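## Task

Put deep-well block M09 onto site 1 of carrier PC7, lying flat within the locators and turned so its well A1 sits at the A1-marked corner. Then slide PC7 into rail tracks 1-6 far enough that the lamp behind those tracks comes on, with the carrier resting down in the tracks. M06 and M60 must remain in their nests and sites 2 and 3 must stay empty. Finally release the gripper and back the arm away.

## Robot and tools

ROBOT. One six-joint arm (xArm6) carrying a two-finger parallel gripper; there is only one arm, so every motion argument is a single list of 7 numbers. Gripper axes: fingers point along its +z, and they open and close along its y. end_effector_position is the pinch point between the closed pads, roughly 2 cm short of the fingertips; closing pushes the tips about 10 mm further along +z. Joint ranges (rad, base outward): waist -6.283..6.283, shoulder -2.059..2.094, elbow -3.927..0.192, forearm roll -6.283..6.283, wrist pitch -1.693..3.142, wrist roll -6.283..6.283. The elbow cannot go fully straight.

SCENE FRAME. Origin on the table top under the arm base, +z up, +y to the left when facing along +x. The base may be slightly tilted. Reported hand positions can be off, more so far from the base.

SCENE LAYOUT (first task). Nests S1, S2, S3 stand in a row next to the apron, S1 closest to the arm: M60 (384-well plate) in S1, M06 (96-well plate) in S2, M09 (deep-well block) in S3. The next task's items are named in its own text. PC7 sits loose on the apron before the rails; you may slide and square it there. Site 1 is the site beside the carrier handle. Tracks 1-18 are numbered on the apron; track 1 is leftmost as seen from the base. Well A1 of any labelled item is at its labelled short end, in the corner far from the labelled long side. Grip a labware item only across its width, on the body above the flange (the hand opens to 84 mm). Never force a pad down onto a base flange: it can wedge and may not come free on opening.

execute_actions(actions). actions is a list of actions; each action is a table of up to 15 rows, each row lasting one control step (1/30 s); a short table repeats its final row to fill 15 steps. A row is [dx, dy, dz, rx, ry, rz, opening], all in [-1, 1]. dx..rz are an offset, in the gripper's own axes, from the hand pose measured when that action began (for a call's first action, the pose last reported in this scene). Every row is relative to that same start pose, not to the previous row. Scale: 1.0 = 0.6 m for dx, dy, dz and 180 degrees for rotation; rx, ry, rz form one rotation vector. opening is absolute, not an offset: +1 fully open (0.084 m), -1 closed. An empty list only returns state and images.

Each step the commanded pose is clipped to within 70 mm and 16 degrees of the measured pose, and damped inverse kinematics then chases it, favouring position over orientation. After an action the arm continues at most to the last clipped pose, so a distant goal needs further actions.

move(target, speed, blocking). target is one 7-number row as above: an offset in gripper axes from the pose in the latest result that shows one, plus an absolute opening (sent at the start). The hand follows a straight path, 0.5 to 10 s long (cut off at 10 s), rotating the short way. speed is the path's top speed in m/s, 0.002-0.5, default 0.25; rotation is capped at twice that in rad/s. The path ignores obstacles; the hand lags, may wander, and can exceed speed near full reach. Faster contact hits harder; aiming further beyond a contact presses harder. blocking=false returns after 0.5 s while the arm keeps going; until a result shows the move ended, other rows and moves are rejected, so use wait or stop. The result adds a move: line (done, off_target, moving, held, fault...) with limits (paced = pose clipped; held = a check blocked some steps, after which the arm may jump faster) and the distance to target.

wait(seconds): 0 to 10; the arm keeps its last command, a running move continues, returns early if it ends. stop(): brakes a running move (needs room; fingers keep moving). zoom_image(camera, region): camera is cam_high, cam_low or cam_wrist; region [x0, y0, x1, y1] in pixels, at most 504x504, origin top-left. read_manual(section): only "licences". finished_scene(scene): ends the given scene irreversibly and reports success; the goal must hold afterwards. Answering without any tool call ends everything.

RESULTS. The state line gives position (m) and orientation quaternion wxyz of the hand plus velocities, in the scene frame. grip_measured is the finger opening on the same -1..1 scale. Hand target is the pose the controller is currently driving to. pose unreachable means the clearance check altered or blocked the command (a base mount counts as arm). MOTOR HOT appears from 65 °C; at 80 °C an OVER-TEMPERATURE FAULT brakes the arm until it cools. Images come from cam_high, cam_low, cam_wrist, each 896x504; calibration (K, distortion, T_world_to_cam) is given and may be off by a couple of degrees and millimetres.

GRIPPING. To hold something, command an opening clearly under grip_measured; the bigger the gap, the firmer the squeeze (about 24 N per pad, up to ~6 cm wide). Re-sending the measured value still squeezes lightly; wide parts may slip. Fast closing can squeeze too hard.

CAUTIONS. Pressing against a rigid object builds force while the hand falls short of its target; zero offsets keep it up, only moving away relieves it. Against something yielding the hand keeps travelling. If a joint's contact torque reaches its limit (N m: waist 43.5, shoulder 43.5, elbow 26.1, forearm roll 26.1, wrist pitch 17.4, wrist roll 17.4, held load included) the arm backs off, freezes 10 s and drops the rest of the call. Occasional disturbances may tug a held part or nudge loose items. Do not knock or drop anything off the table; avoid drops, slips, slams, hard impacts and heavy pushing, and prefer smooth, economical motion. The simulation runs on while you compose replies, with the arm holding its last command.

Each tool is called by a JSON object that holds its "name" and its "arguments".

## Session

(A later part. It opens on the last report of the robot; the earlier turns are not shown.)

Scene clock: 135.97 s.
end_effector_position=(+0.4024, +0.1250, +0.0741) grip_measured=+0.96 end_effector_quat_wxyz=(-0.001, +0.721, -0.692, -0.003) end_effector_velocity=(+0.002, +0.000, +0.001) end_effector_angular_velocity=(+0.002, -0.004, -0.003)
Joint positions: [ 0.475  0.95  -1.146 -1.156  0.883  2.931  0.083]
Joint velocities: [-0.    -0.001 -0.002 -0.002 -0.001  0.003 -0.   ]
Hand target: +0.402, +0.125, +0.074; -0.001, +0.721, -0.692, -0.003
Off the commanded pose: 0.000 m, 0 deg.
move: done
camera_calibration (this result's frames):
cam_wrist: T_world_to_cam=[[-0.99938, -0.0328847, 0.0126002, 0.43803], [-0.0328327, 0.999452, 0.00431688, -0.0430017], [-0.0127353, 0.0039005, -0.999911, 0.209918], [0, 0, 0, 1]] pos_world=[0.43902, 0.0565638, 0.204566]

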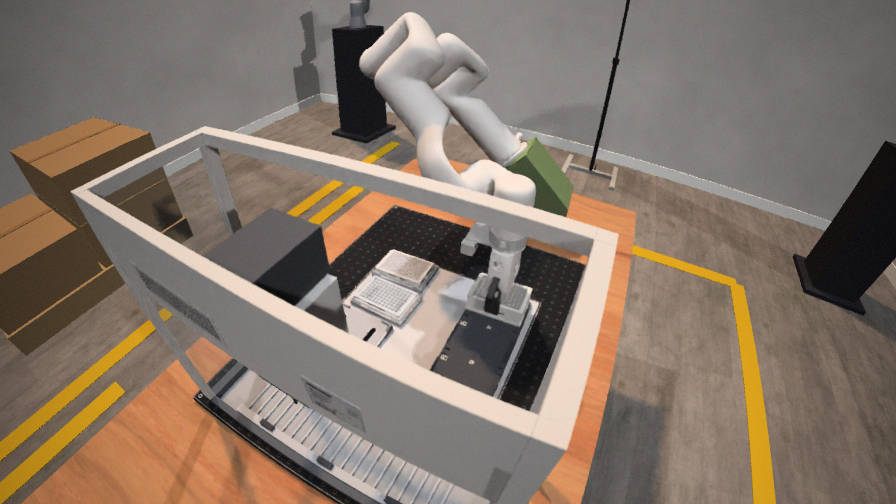

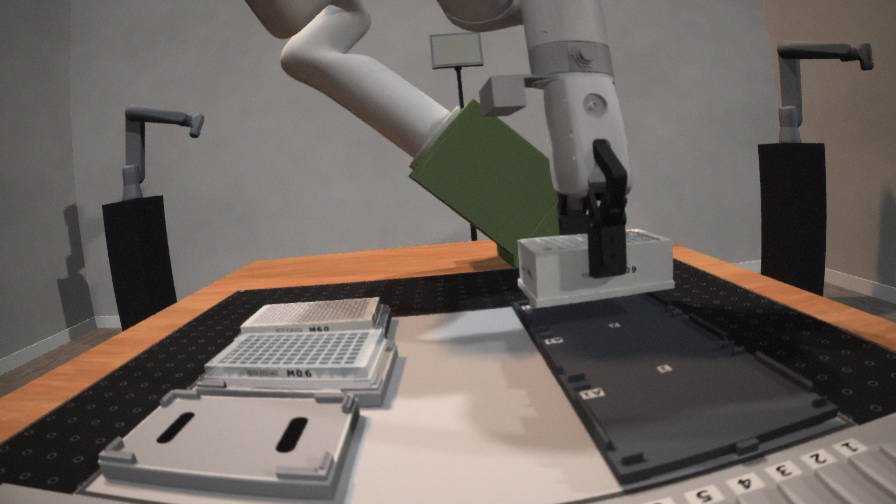

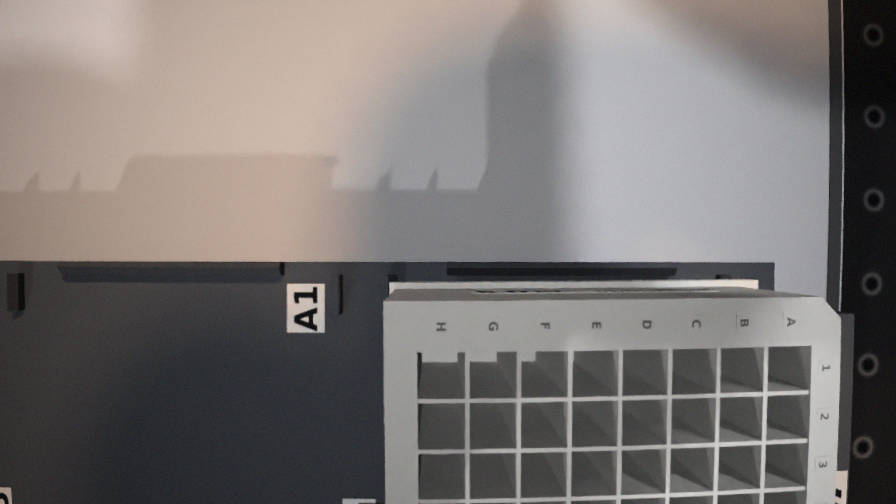

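{"name": "move", "arguments": {"target": [0.0005,0.001,0.014,0,0,0.0015,0.3], "speed": 0.015}}

{"name": "zoom_image", "arguments": {"camera": "cam_low", "region": [480,200,760,360]}}

Scene clock: 140.47 s.
end_effector_position=(+0.4017, +0.1247, +0.0657) grip_measured=+0.96 end_effector_quat_wxyz=(-0.001, +0.720, -0.694, -0.003) end_effector_velocity=(+0.001, -0.000, -0.000) end_effector_angular_velocity=(-0.000, -0.002, -0.003)
Joint positions: [ 0.46   0.965 -1.151 -1.178  0.876  2.946  0.083]
Joint velocities: [-0.001  0.    -0.002 -0.003  0.     0.003 -0.   ]
Hand target: +0.402, +0.125, +0.066; -0.001, +0.720, -0.694, -0.003
Off the commanded pose: 0.000 m, 0 deg.
move: done
camera_calibration (this result's frames):
cam_wrist: T_world_to_cam=[[-0.99952, -0.0282507, 0.0127437, 0.436959], [-0.0281973, 0.999593, 0.00435295, -0.0445979], [-0.0128615, 0.00399152, -0.999909, 0.201609], [0, 0, 0, 1]] pos_world=[0.438085, 0.0561194, 0.196217]

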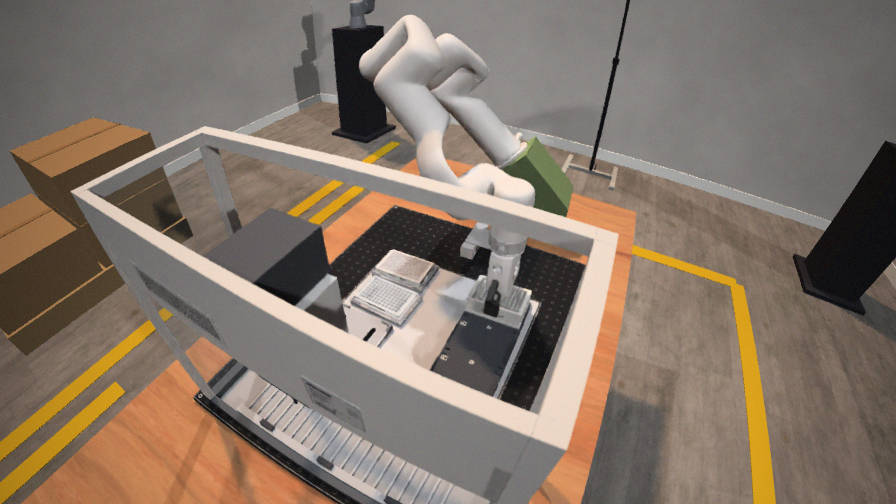

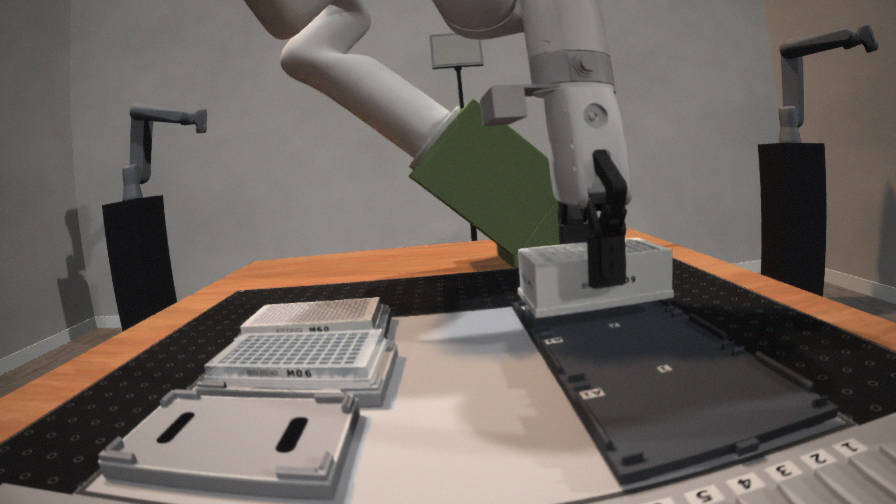

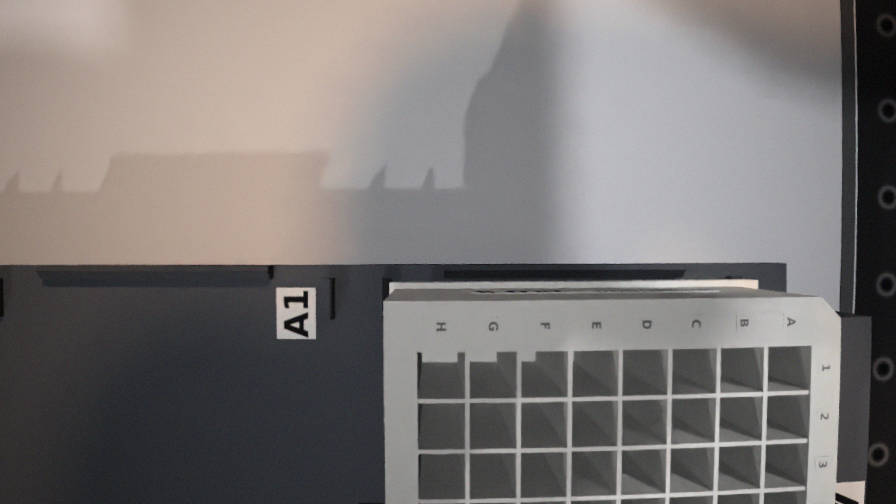

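Region (480, 200, 760, 360) of cam_low's 896x504 image, scaled by 1.800, with more detail than that image has; it fills the top 288 rows of this view, and the rest is white.

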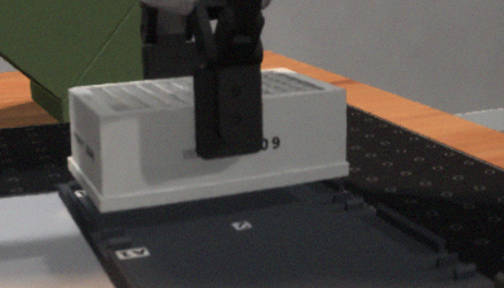

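{"name": "move", "arguments": {"target": [0.0005,0,0.012,0,0,0,0.3], "speed": 0.01}}

{"name": "zoom_image", "arguments": {"camera": "cam_low", "region": [480,200,760,360]}}

Scene clock: 143.80 s.
end_effector_position=(+0.4017, +0.1245, +0.0586) grip_measured=+0.96 end_effector_quat_wxyz=(-0.001, +0.720, -0.694, -0.003) end_effector_velocity=(+0.001, +0.000, +0.000) end_effector_angular_velocity=(+0.002, -0.001, -0.002)
Joint positions: [ 0.446  0.979 -1.158 -1.196  0.871  2.953  0.083]
Joint velocities: [-0.    -0.    -0.001 -0.001 -0.001  0.001  0.   ]
Hand target: +0.402, +0.124, +0.059; -0.001, +0.720, -0.694, -0.003
Off the commanded pose: 0.000 m, 0 deg.
move: done
camera_calibration (this result's frames):
cam_wrist: T_world_to_cam=[[-0.999518, -0.0282781, 0.0128207, 0.437016], [-0.0282237, 0.999592, 0.0044012, -0.0443068], [-0.0129399, 0.00403723, -0.999908, 0.194482], [0, 0, 0, 1]] pos_world=[0.438071, 0.0558616, 0.189056]

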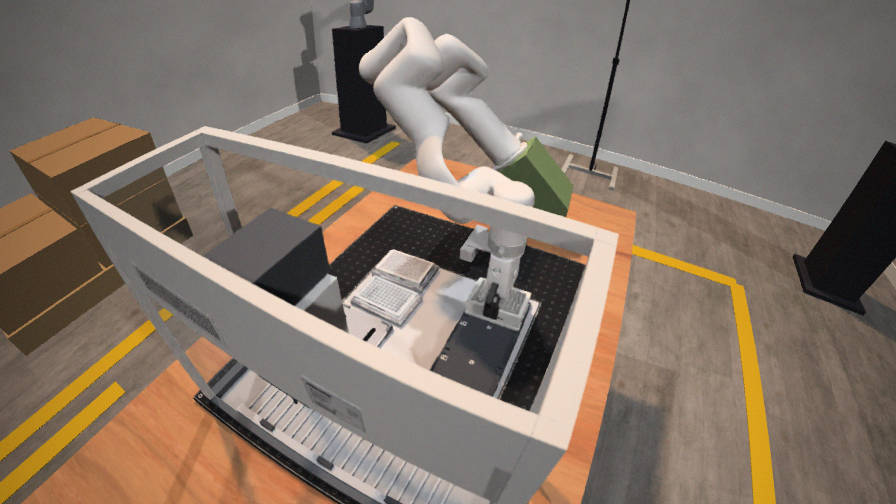

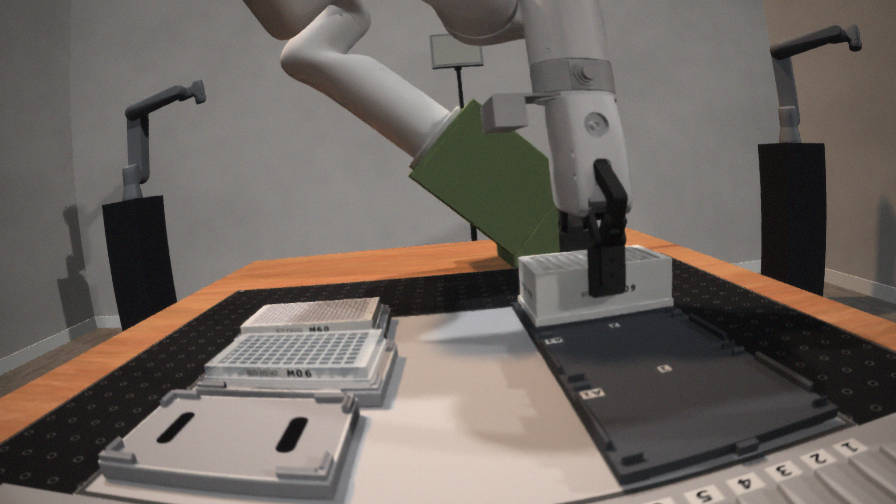

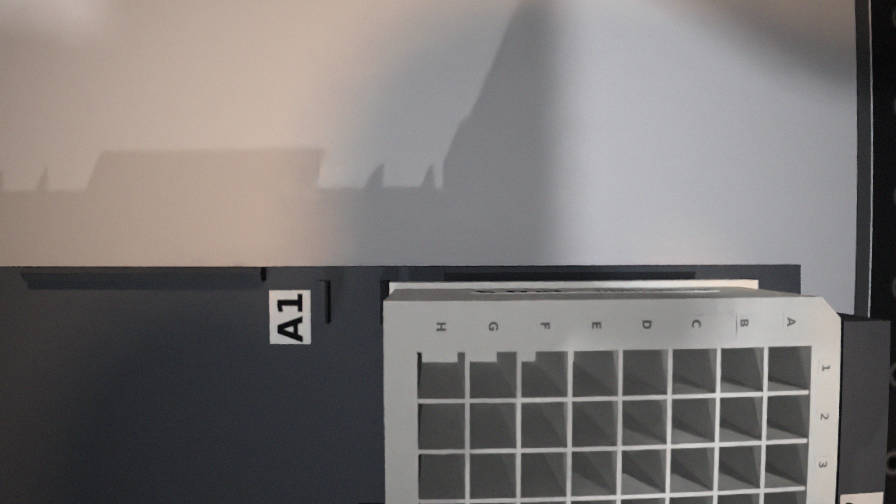

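Region (480, 200, 760, 360) of cam_low's 896x504 image, scaled by 1.800, with more detail than that image has; it fills the top 288 rows of this view, and the rest is white.

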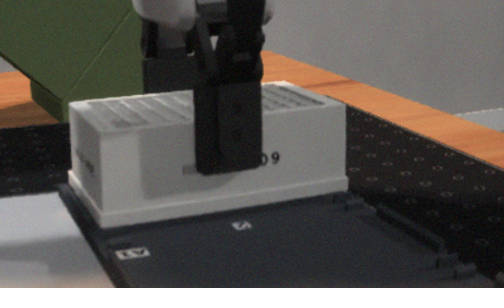

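{"name": "move", "arguments": {"target": [-0.0008,0,0.007,0,0,0,0.3], "speed": 0.008}}

{"name": "zoom_image", "arguments": {"camera": "cam_low", "region": [480,200,760,360]}}

Scene clock: 148.87 s.
end_effector_position=(+0.4017, +0.1250, +0.0545) grip_measured=+0.96 end_effector_quat_wxyz=(-0.001, +0.720, -0.694, -0.003) end_effector_velocity=(-0.000, -0.000, -0.000) end_effector_angular_velocity=(-0.001, -0.000, +0.002)
Joint positions: [ 0.439  0.989 -1.163 -1.206  0.868  2.958  0.083]
Joint velocities: [-0.     0.001 -0.    -0.001  0.001 -0.001  0.   ]
Hand target: +0.402, +0.125, +0.054; -0.001, +0.720, -0.694, -0.003
Off the commanded pose: 0.000 m, 0 deg.
move: done
camera_calibration (this result's frames):
cam_wrist: T_world_to_cam=[[-0.99952, -0.0282252, 0.0127939, 0.437093], [-0.0281703, 0.999593, 0.00445275, -0.0448096], [-0.0129143, 0.00409021, -0.999908, 0.190322], [0, 0, 0, 1]] pos_world=[0.438078, 0.0563499, 0.184912]

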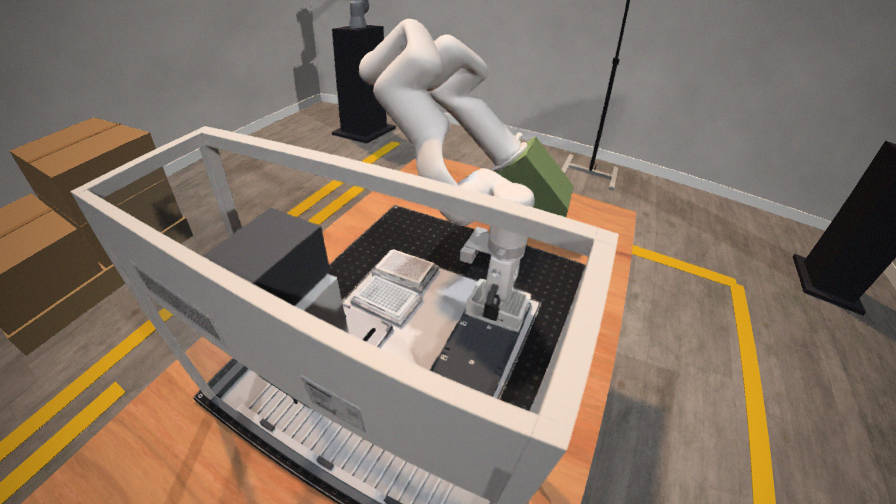

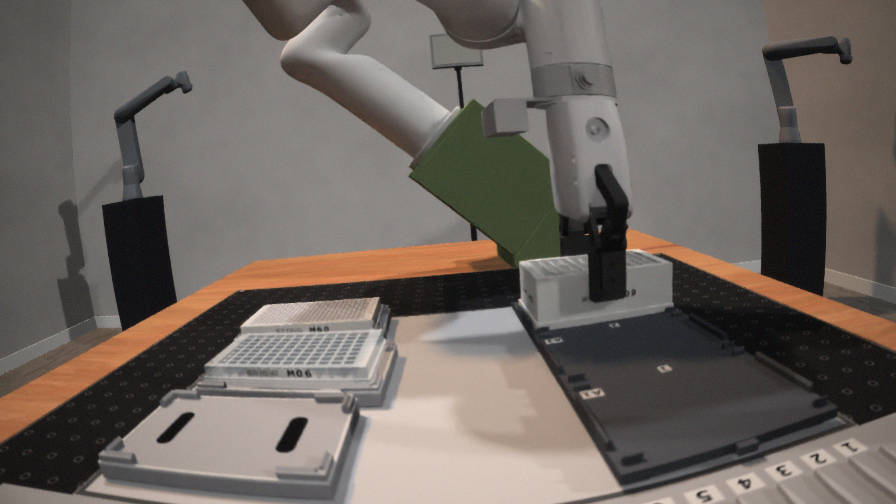

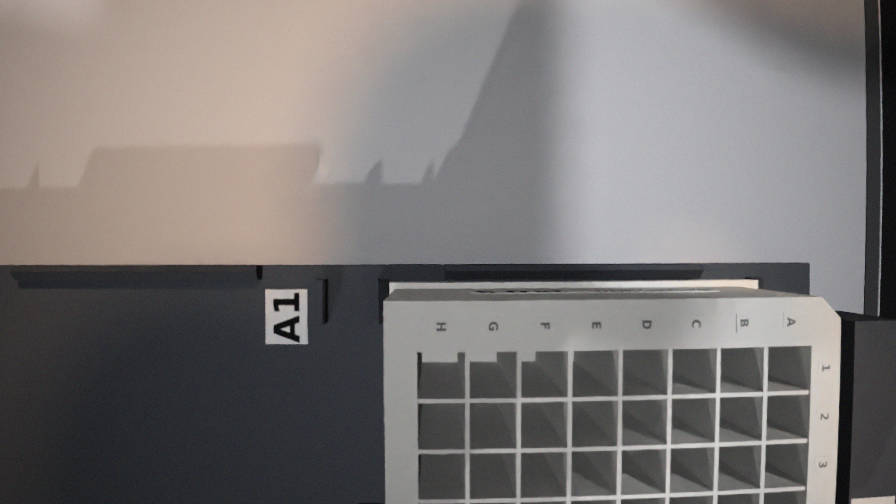

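Region (480, 200, 760, 360) of cam_low's 896x504 image, scaled by 1.800, with more detail than that image has; it fills the top 288 rows of this view, and the rest is white.

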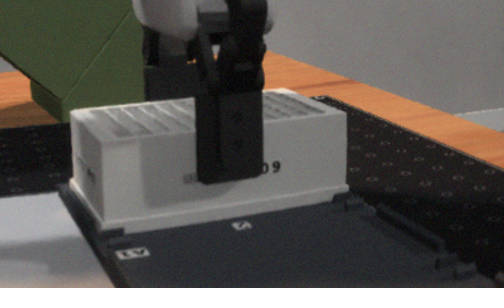

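{"name": "move", "arguments": {"target": [0,0,0.002,0,0,0,1], "speed": 0.01}}

{"name": "move", "arguments": {"target": [0,0,-0.07,0,0,0,1], "speed": 0.05}}

{"name": "move", "arguments": {"target": [-0.13,-0.2,-0.17,0,0,0.009,1], "speed": 0.2}}

Scene clock: 156.93 s.
end_effector_position=(+0.4017, +0.1250, +0.0533) grip_measured=+1.00 end_effector_quat_wxyz=(-0.001, +0.720, -0.694, -0.003) end_effector_velocity=(+0.000, -0.000, +0.000) end_effector_angular_velocity=(+0.000, -0.000, -0.001)
Joint positions: [ 0.437  0.991 -1.164 -1.209  0.868  2.959  0.084]
Joint velocities: [-0.    -0.    -0.001 -0.    -0.     0.001 -0.   ]
Hand target: +0.402, +0.125, +0.053; -0.001, +0.720, -0.694, -0.003
Off the commanded pose: 0.000 m, 0 deg.
move: done
camera_calibration (this result's frames):
cam_wrist: T_world_to_cam=[[-0.999519, -0.0282386, 0.0128079, 0.4371], [-0.0281835, 0.999593, 0.00446098, -0.0448092], [-0.0129286, 0.00409786, -0.999908, 0.189137], [0, 0, 0, 1]] pos_world=[0.438072, 0.056359, 0.183721]

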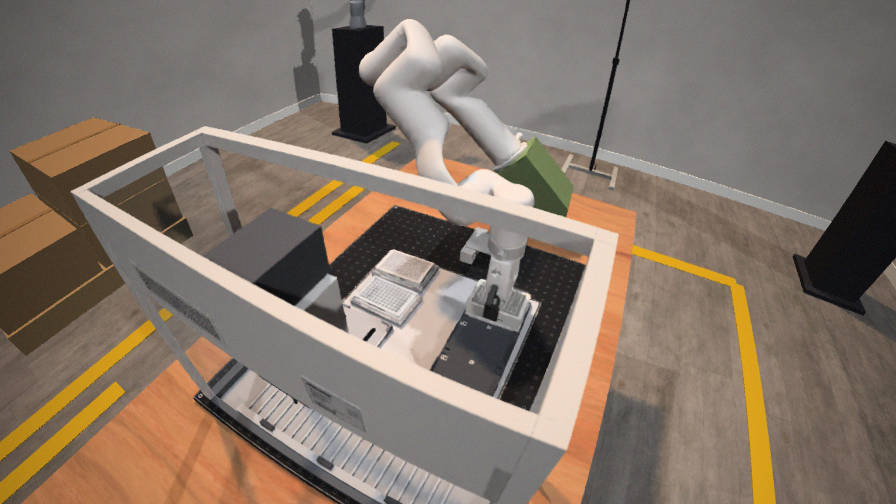

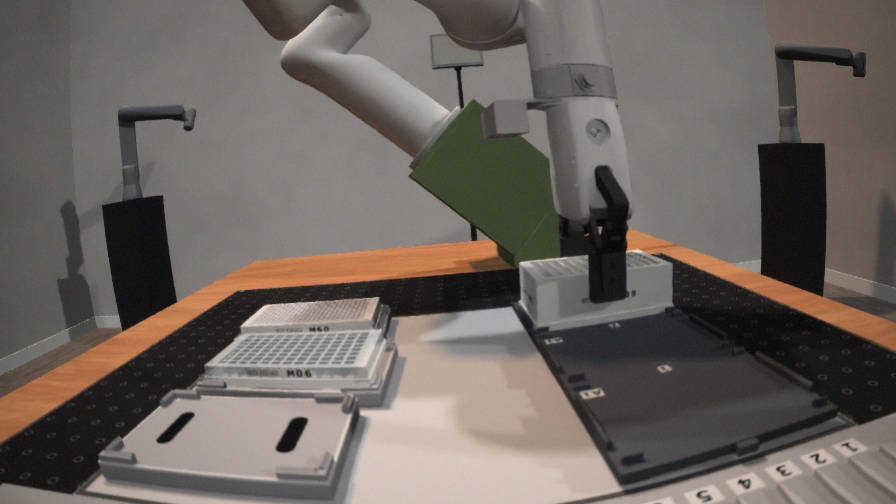

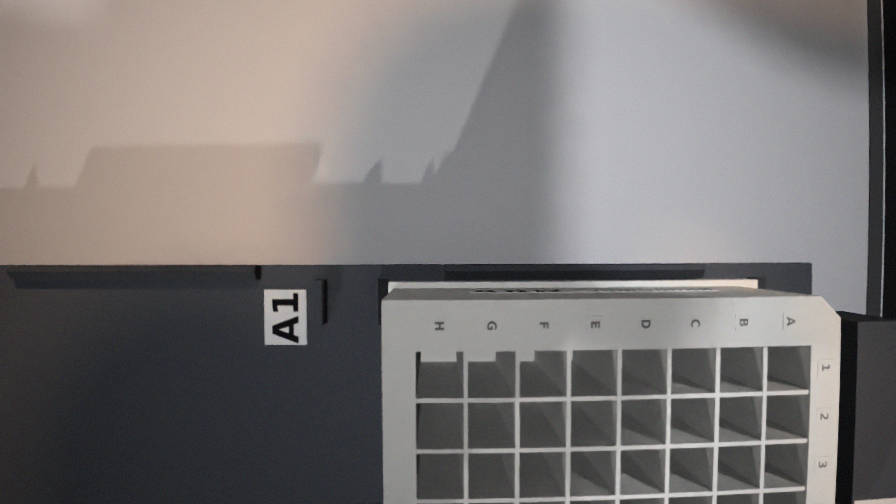

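Scene clock: 158.07 s.
end_effector_position=(+0.4017, +0.1247, +0.0949) grip_measured=+1.00 end_effector_quat_wxyz=(-0.001, +0.720, -0.694, -0.003) end_effector_velocity=(-0.002, -0.000, -0.001) end_effector_angular_velocity=(-0.002, +0.003, +0.001)
Joint positions: [ 0.514  0.909 -1.127 -1.105  0.9    2.914  0.084]
Joint velocities: [ 0.     0.     0.002  0.002  0.001 -0.    -0.   ]
Hand target: +0.402, +0.125, +0.095; -0.001, +0.720, -0.694, -0.003
Off the commanded pose: 0.000 m, 0 deg.
move: done
camera_calibration (this result's frames):
cam_wrist: T_world_to_cam=[[-0.999515, -0.0283502, 0.0128854, 0.436502], [-0.0283012, 0.999592, 0.00397007, -0.0446255], [-0.0129927, 0.00360347, -0.999909, 0.230884], [0, 0, 0, 1]] pos_world=[0.438027, 0.0561502, 0.225416]

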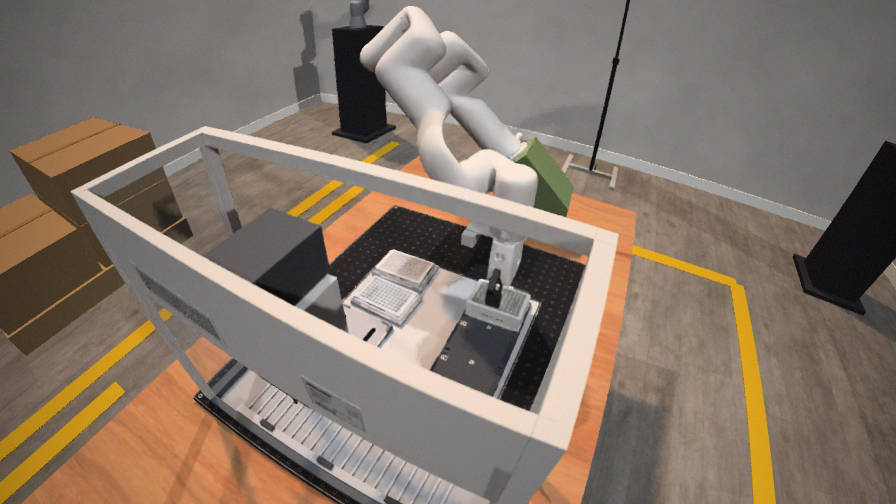

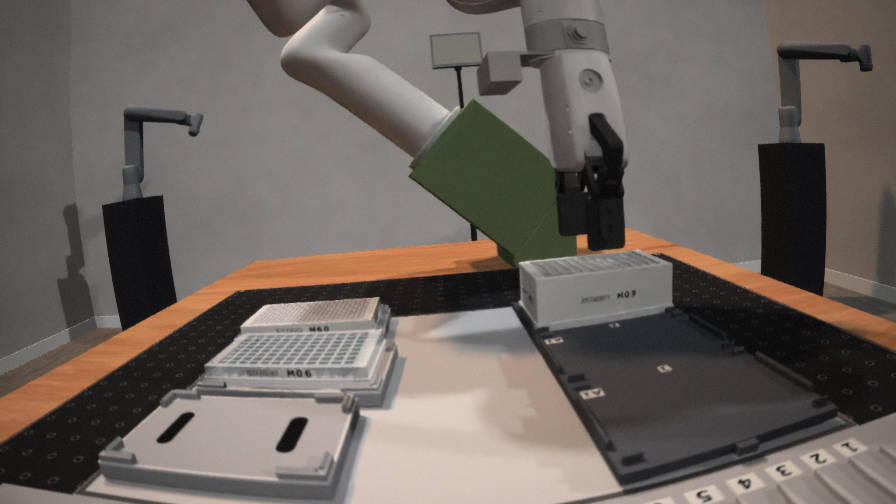

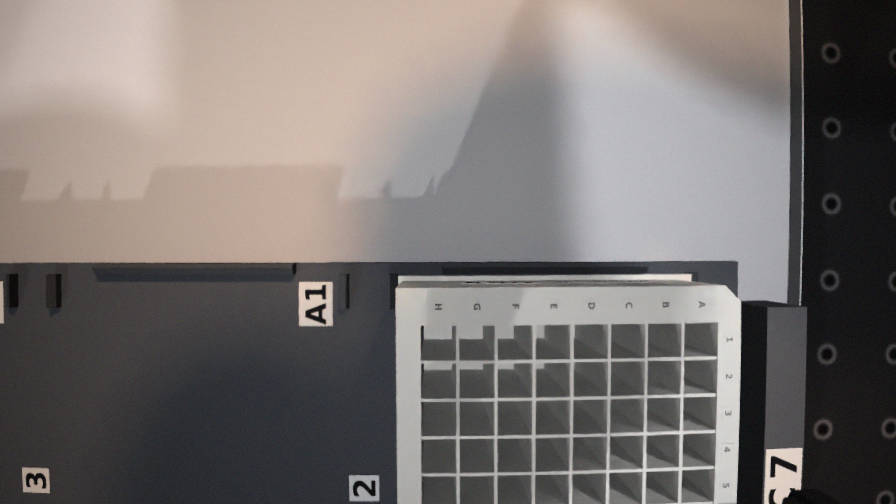

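Scene clock: 159.40 s.
end_effector_position=(+0.5191, +0.2063, +0.1963) grip_measured=+1.00 end_effector_quat_wxyz=(-0.001, +0.710, -0.704, -0.002) end_effector_velocity=(+0.005, -0.000, +0.005) end_effector_angular_velocity=(+0.002, -0.005, -0.006)
Joint positions: [ 0.691  1.199 -1.831 -0.773  1.207  2.61   0.084]
Joint velocities: [ 0.002  0.003 -0.021  0.003  0.009 -0.005  0.   ]
Hand target: +0.520, +0.206, +0.197; -0.001, +0.710, -0.704, -0.002
Off the commanded pose: 0.001 m, 0 deg.
move: done
camera_calibration (this result's frames):
cam_wrist: T_world_to_cam=[[-0.999922, -0.000572673, 0.012509, 0.549478], [-0.000536716, 0.999996, 0.00287769, -0.137504], [-0.0125106, 0.00287075, -0.999918, 0.333405], [0, 0, 0, 1]] pos_world=[0.553532, 0.136861, 0.3269]

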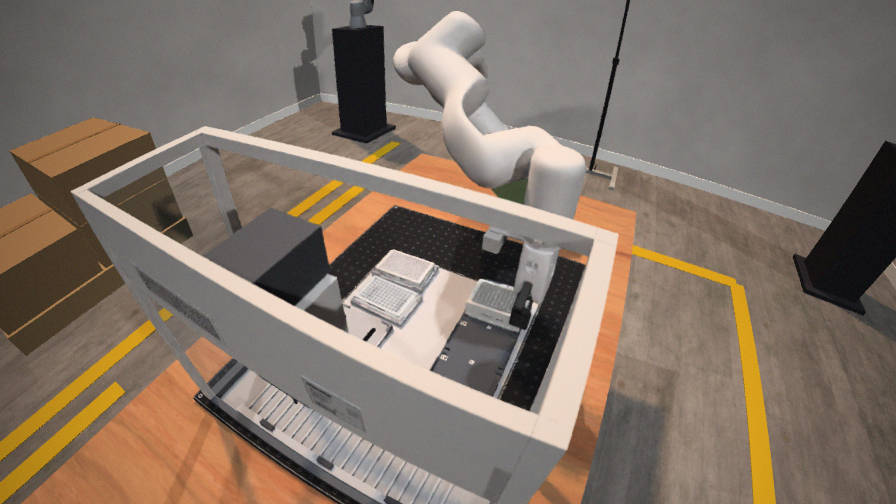

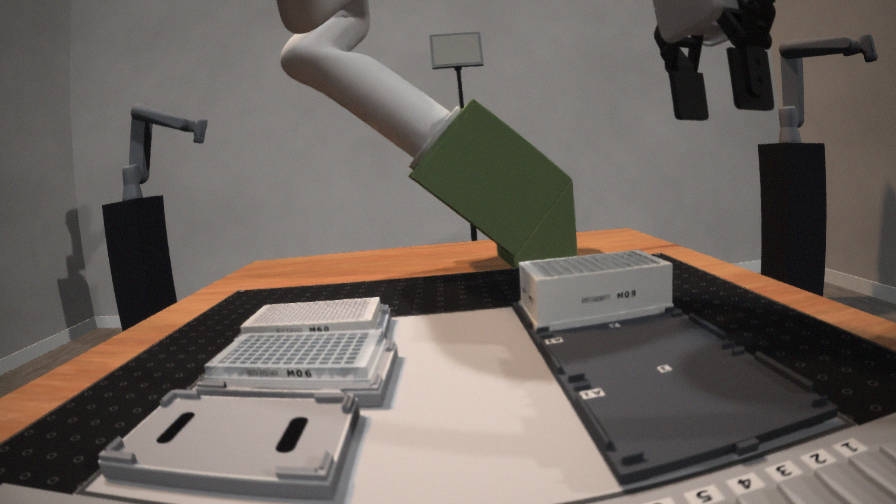

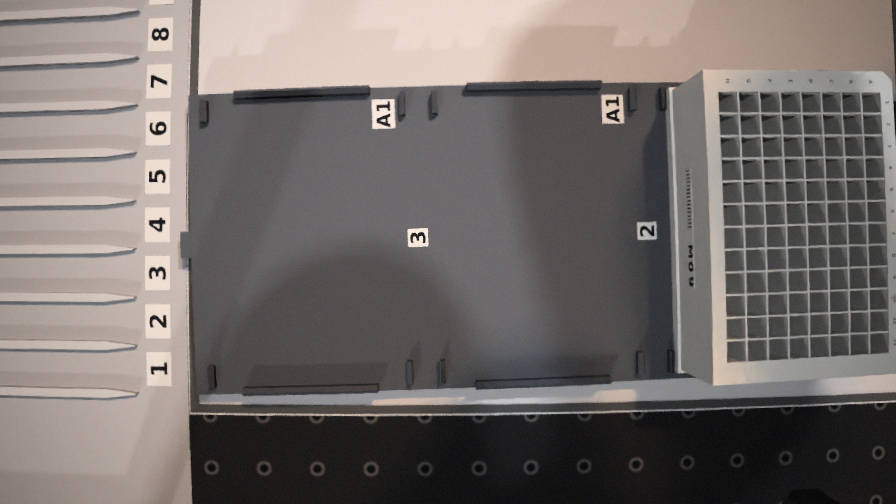

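{"name": "move", "arguments": {"target": [0.285,0.082,0.16,0,0,0,1], "speed": 0.2}}

{"name": "move", "arguments": {"target": [0,0,0.118,0,0,0,1], "speed": 0.06}}

Scene clock: 175.60 s.
end_effector_position=(+0.4705, +0.0362, +0.1006) grip_measured=+1.00 end_effector_quat_wxyz=(-0.001, +0.710, -0.704, -0.003) end_effector_velocity=(-0.001, -0.001, -0.001) end_effector_angular_velocity=(+0.001, -0.001, +0.002)
Joint positions: [ 0.364  0.765 -1.164 -1.109  0.939  2.712  0.084]
Joint velocities: [-0.004 -0.003  0.006 -0.006 -0.004  0.002  0.   ]
Hand target: +0.470, +0.036, +0.100; -0.001, +0.710, -0.704, -0.003
Off the commanded pose: 0.001 m, 0 deg.
move: done
camera_calibration (this result's frames):
cam_wrist: T_world_to_cam=[[-0.999918, -0.00107566, 0.0127606, 0.501951], [-0.00101724, 0.999989, 0.0045832, 0.0328885], [-0.0127654, 0.00456985, -0.999908, 0.23762], [0, 0, 0, 1]] pos_world=[0.504977, -0.0334341, 0.231042]

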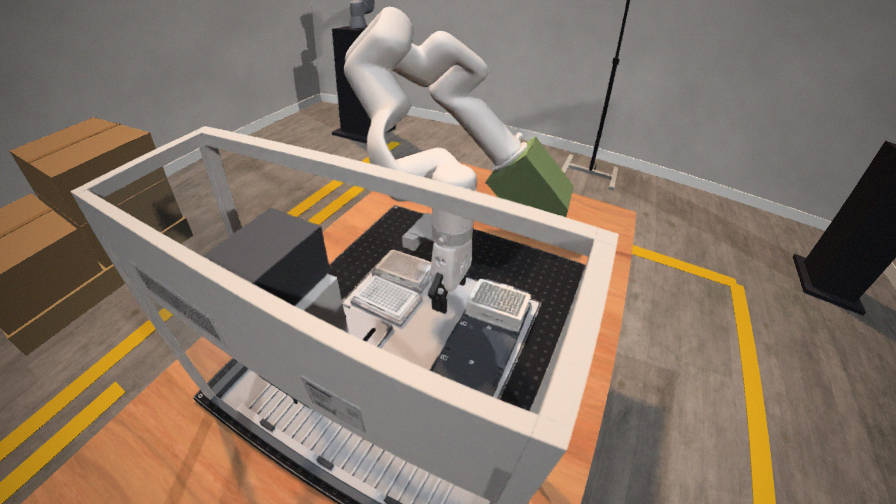

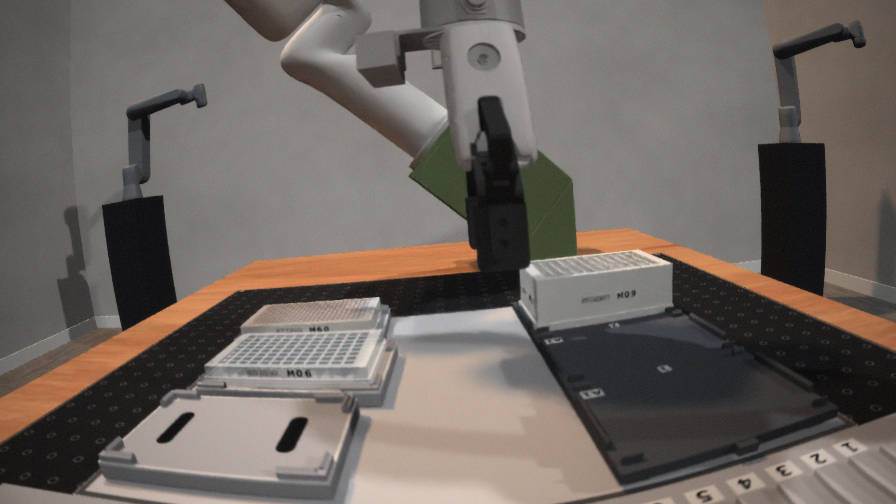

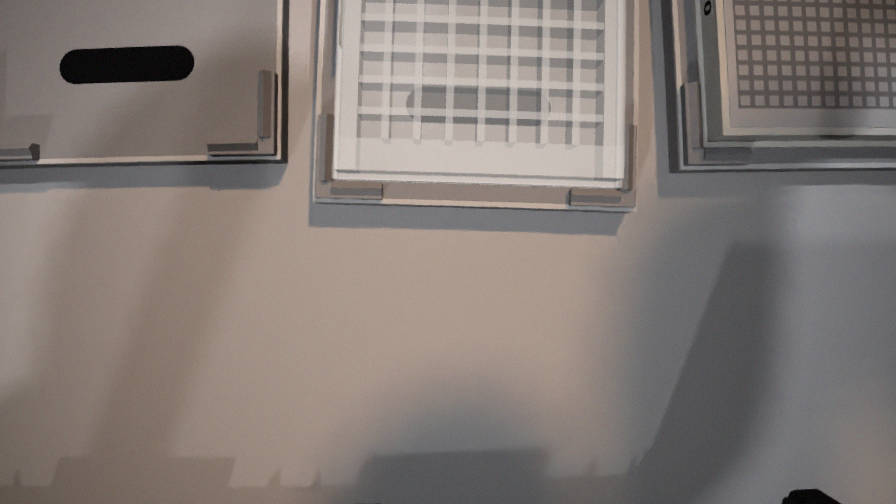

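Scene clock: 177.10 s.
end_effector_position=(+0.4706, +0.0366, +0.0302) grip_measured=+1.00 end_effector_quat_wxyz=(-0.002, +0.710, -0.704, -0.003) end_effector_velocity=(+0.002, -0.000, +0.001) end_effector_angular_velocity=(+0.001, -0.004, -0.002)
Joint positions: [ 0.243  0.899 -1.228 -1.26   0.873  2.773  0.084]
Joint velocities: [-0.    -0.    -0.004 -0.002 -0.001  0.001  0.   ]
Hand target: +0.470, +0.037, +0.030; -0.001, +0.710, -0.704, -0.003
Off the commanded pose: 0.000 m, 0 deg.
move: done
camera_calibration (this result's frames):
cam_wrist: T_world_to_cam=[[-0.99992, -0.000868574, 0.0126262, 0.502911], [-0.000802116, 0.999986, 0.00526765, 0.032675], [-0.0126306, 0.0052571, -0.999906, 0.167161], [0, 0, 0, 1]] pos_world=[0.505008, -0.0331165, 0.160624]

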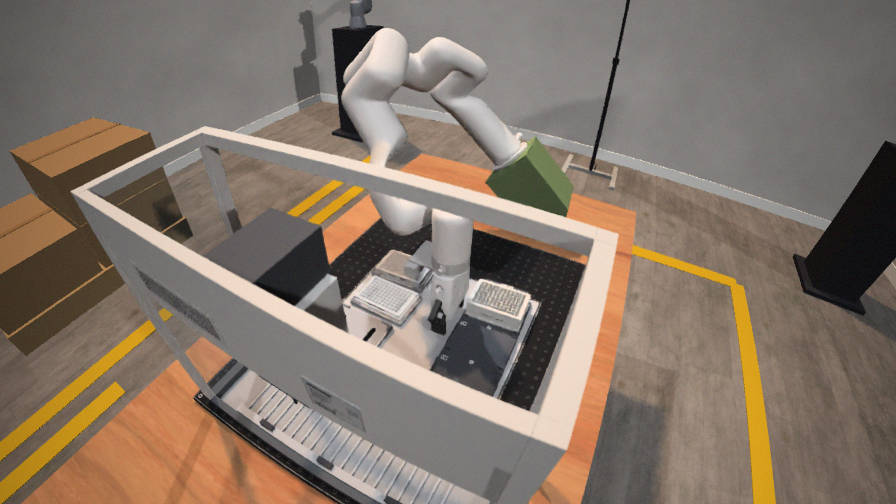

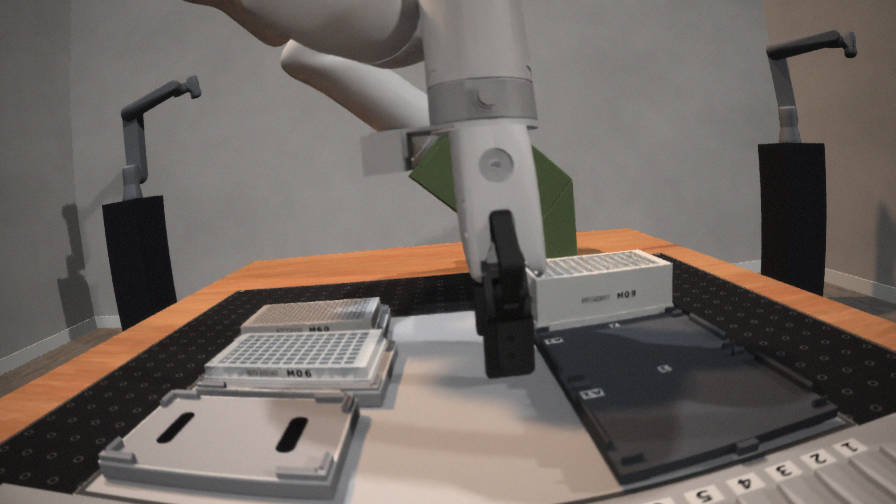

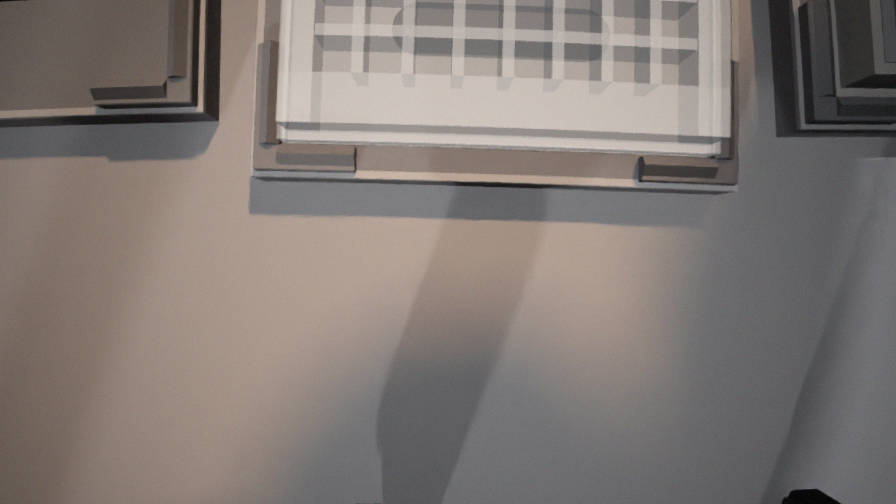

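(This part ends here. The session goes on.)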